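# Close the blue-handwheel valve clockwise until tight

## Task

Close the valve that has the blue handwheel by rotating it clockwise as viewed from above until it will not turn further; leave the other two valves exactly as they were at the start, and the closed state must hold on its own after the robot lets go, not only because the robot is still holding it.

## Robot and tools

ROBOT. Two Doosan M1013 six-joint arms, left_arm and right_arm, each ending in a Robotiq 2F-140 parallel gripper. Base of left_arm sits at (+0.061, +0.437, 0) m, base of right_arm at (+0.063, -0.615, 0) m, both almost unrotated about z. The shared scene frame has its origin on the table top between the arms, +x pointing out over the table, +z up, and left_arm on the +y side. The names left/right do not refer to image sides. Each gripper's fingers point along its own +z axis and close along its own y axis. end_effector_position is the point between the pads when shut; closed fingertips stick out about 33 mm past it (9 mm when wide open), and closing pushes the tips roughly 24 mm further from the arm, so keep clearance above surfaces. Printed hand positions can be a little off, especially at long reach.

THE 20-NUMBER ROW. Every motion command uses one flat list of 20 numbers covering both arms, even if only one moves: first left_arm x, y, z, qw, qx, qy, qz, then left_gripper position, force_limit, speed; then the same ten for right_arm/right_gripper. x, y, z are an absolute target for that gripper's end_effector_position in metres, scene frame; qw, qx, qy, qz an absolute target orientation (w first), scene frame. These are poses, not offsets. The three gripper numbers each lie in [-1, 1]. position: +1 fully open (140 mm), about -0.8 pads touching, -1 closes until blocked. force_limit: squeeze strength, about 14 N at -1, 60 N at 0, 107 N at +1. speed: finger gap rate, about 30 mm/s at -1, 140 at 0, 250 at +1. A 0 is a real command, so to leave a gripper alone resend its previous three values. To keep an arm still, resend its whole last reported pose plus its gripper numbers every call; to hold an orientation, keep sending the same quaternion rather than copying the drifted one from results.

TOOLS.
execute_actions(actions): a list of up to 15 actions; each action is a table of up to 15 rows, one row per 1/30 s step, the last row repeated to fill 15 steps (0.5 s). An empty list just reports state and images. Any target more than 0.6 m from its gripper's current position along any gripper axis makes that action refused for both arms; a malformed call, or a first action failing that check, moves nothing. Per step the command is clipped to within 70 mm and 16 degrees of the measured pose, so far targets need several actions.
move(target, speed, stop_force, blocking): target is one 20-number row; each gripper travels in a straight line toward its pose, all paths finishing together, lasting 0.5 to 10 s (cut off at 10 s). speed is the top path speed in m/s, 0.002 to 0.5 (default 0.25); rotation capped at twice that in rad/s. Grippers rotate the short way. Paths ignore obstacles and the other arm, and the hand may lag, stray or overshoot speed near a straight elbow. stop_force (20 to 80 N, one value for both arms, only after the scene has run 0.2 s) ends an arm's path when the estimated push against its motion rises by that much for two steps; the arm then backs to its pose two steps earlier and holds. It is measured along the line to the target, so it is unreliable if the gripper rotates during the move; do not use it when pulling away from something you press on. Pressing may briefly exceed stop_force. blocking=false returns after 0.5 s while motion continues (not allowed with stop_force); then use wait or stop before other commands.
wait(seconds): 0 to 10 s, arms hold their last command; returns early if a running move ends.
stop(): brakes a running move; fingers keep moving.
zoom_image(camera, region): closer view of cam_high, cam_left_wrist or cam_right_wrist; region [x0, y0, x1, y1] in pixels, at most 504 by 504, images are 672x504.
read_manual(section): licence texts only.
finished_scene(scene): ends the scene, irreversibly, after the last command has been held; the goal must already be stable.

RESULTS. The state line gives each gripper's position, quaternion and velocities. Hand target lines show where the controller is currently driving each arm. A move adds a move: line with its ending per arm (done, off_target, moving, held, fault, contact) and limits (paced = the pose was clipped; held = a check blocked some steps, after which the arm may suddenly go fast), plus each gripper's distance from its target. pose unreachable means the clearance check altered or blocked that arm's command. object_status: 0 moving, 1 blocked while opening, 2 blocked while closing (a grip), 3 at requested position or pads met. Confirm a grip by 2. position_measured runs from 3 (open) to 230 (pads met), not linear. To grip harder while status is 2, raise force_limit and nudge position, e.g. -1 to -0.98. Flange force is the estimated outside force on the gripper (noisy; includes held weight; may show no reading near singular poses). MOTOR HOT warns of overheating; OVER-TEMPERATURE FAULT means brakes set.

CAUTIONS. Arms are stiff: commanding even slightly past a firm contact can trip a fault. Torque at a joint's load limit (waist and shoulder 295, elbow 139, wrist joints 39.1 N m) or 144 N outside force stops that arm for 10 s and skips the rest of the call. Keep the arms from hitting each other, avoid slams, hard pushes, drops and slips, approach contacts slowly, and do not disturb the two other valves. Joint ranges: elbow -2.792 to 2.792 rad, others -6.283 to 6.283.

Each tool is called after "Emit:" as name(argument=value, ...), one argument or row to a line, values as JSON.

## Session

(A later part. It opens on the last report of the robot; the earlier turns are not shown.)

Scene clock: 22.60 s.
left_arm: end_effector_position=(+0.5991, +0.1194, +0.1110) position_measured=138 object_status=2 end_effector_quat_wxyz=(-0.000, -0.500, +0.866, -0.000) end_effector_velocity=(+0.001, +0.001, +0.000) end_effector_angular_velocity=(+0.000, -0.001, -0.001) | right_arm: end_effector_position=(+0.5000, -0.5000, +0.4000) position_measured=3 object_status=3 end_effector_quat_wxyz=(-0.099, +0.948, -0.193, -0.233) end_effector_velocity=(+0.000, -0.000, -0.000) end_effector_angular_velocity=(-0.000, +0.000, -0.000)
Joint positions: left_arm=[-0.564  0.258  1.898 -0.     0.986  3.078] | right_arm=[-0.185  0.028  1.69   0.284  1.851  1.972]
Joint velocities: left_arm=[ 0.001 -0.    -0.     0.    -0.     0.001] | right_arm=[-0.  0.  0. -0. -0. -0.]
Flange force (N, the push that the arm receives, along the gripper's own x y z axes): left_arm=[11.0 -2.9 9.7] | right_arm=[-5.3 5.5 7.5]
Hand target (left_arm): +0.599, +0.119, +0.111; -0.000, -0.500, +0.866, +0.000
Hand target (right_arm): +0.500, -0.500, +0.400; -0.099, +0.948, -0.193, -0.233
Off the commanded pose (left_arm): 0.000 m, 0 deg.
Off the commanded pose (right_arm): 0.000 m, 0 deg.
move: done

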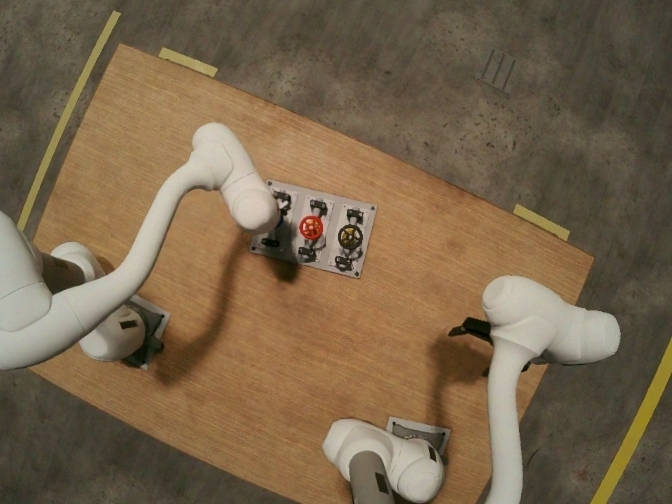

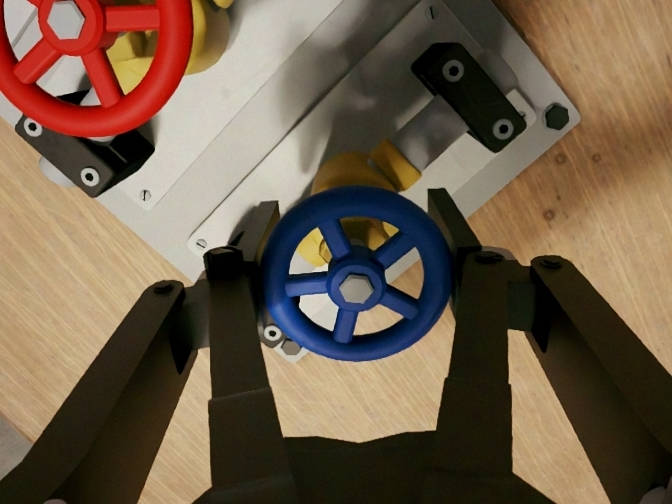

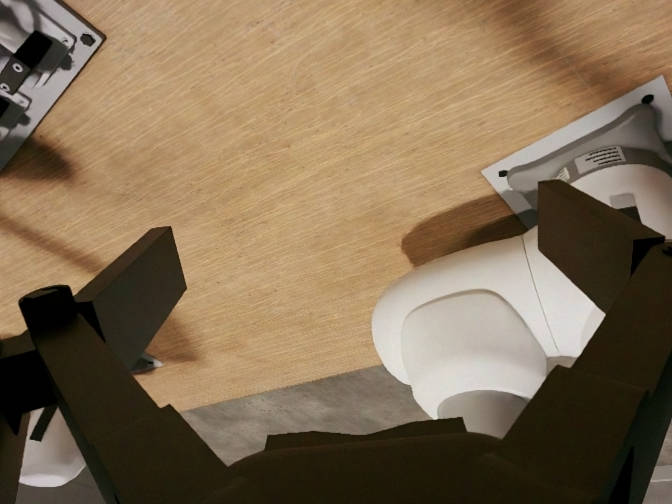

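Emit:
move(
  target=[0.5992,0.1195,0.111,0,0.383,-0.924,0,-1,1,-0.5,0.5,-0.5,0.4,-0.099,0.948,-0.193,-0.233,1,0,0],
  speed=0.15,
)

Emit:
execute_actions(
  actions=[
    [[0.5992,0.1195,0.111,0,0.383,-0.924,0,0.4,1,0,0.5,-0.5,0.4,-0.099,0.948,-0.193,-0.233,1,0,0]],
    [[0.5992,0.1195,0.17,0,0.383,-0.924,0,0.4,1,0,0.5,-0.5,0.4,-0.099,0.948,-0.193,-0.233,1,0,0]],
  ],
)

Scene clock: 25.00 s.
left_arm: end_effector_position=(+0.5992, +0.1194, +0.1110) position_measured=138 object_status=2 end_effector_quat_wxyz=(+0.000, -0.383, +0.924, +0.000) end_effector_velocity=(+0.000, +0.000, +0.000) end_effector_angular_velocity=(-0.001, +0.000, +0.001) | right_arm: end_effector_position=(+0.5000, -0.5000, +0.4000) position_measured=3 object_status=3 end_effector_quat_wxyz=(-0.099, +0.948, -0.193, -0.233) end_effector_velocity=(+0.001, -0.001, -0.000) end_effector_angular_velocity=(-0.003, -0.001, +0.000)
Joint positions: left_arm=[-0.564  0.258  1.898  0.     0.986  3.339] | right_arm=[-0.185  0.028  1.69   0.284  1.851  1.972]
Joint velocities: left_arm=[ 0.001 -0.001  0.    -0.002  0.     0.001] | right_arm=[-0.     0.    -0.    -0.003 -0.001 -0.   ]
Flange force (N, the push that the arm receives, along the gripper's own x y z axes): left_arm=[-1.0 -3.3 7.8] | right_arm=[-8.7 2.7 9.7]
Hand target (left_arm): +0.599, +0.119, +0.111; +0.000, -0.383, +0.924, +0.000
Hand target (right_arm): +0.500, -0.500, +0.400; -0.099, +0.948, -0.193, -0.233
Off the commanded pose (left_arm): 0.000 m, 0 deg.
Off the commanded pose (right_arm): 0.000 m, 0 deg.
move: done

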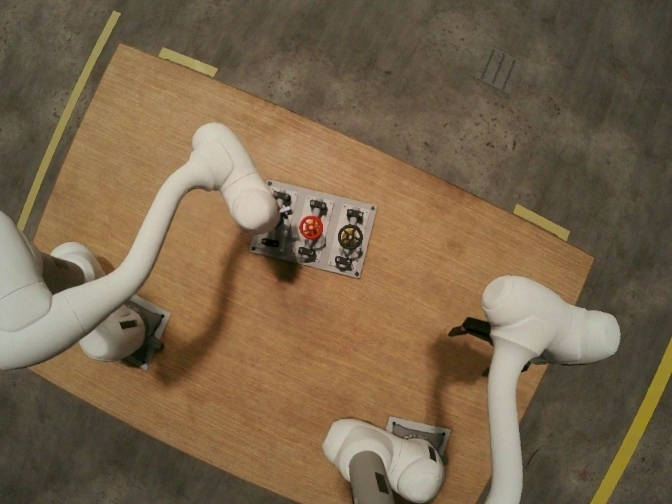

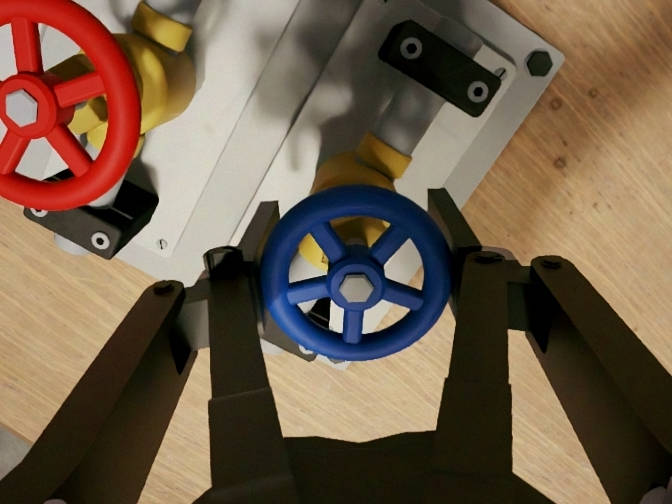

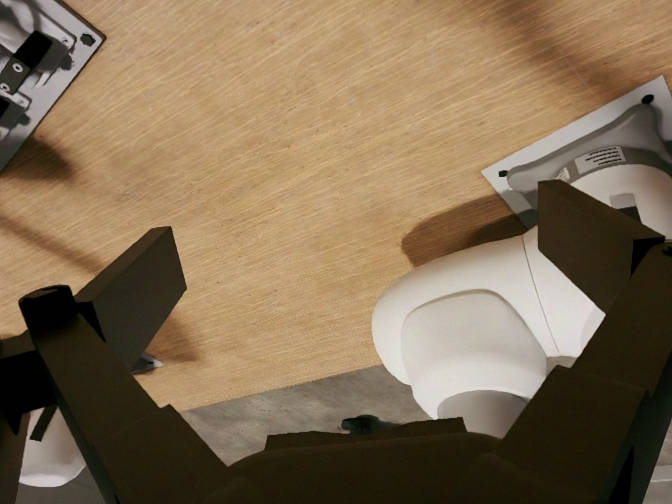

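Scene clock: 26.00 s.
left_arm: end_effector_position=(+0.5992, +0.1195, +0.1700) position_measured=78 object_status=3 end_effector_quat_wxyz=(-0.000, -0.383, +0.924, -0.000) end_effector_velocity=(+0.000, +0.000, -0.001) end_effector_angular_velocity=(+0.001, +0.000, -0.000) | right_arm: end_effector_position=(+0.5000, -0.5000, +0.4000) position_measured=3 object_status=3 end_effector_quat_wxyz=(-0.099, +0.948, -0.193, -0.233) end_effector_velocity=(+0.000, +0.001, +0.000) end_effector_angular_velocity=(+0.003, +0.000, +0.000)
Joint positions: left_arm=[-0.563  0.207  1.841 -0.     1.094  3.339] | right_arm=[-0.185  0.028  1.69   0.284  1.851  1.972]
Joint velocities: left_arm=[ 0.     0.001 -0.     0.    -0.     0.   ] | right_arm=[ 0.001  0.    -0.001  0.003  0.001 -0.   ]
Flange force (N, the push that the arm receives, along the gripper's own x y z axes): left_arm=[5.4 -3.8 6.6] | right_arm=[-8.8 2.8 7.9]
Flange force at the end of the 1st action (N, along the gripper's axes at the end of the call): left_arm=[7.4 -7.7 8.3] | right_arm=[-5.7 4.7 8.8]
Hand target (left_arm): +0.599, +0.119, +0.170; -0.000, -0.383, +0.924, -0.000
Hand target (right_arm): +0.500, -0.500, +0.400; -0.099, +0.948, -0.193, -0.233
Off the commanded pose (left_arm): 0.000 m, 0 deg.
Off the commanded pose (right_arm): 0.000 m, 0 deg.

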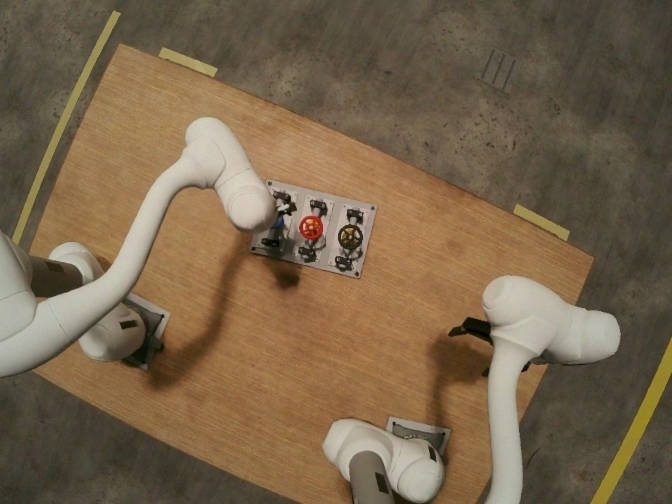

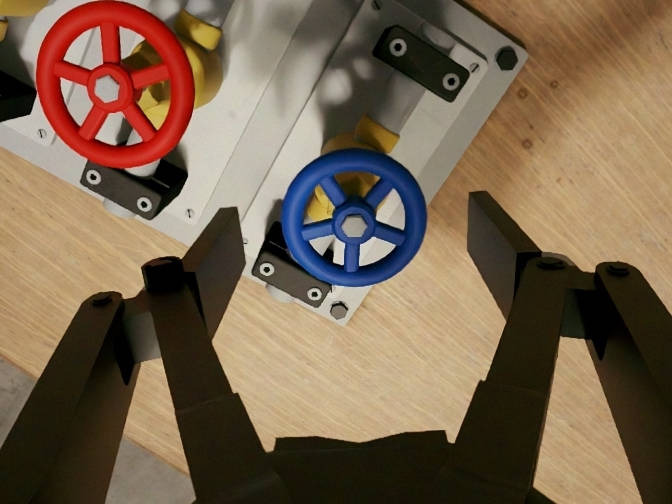

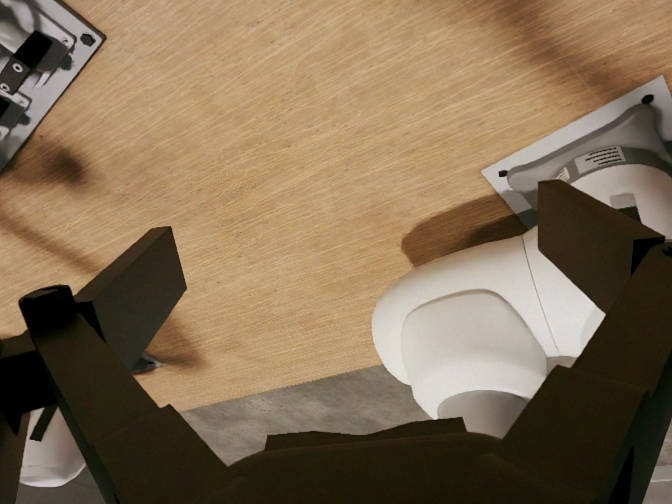

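Emit:
finished_scene(
  scene=2,
)

The scene is finished: the task was done.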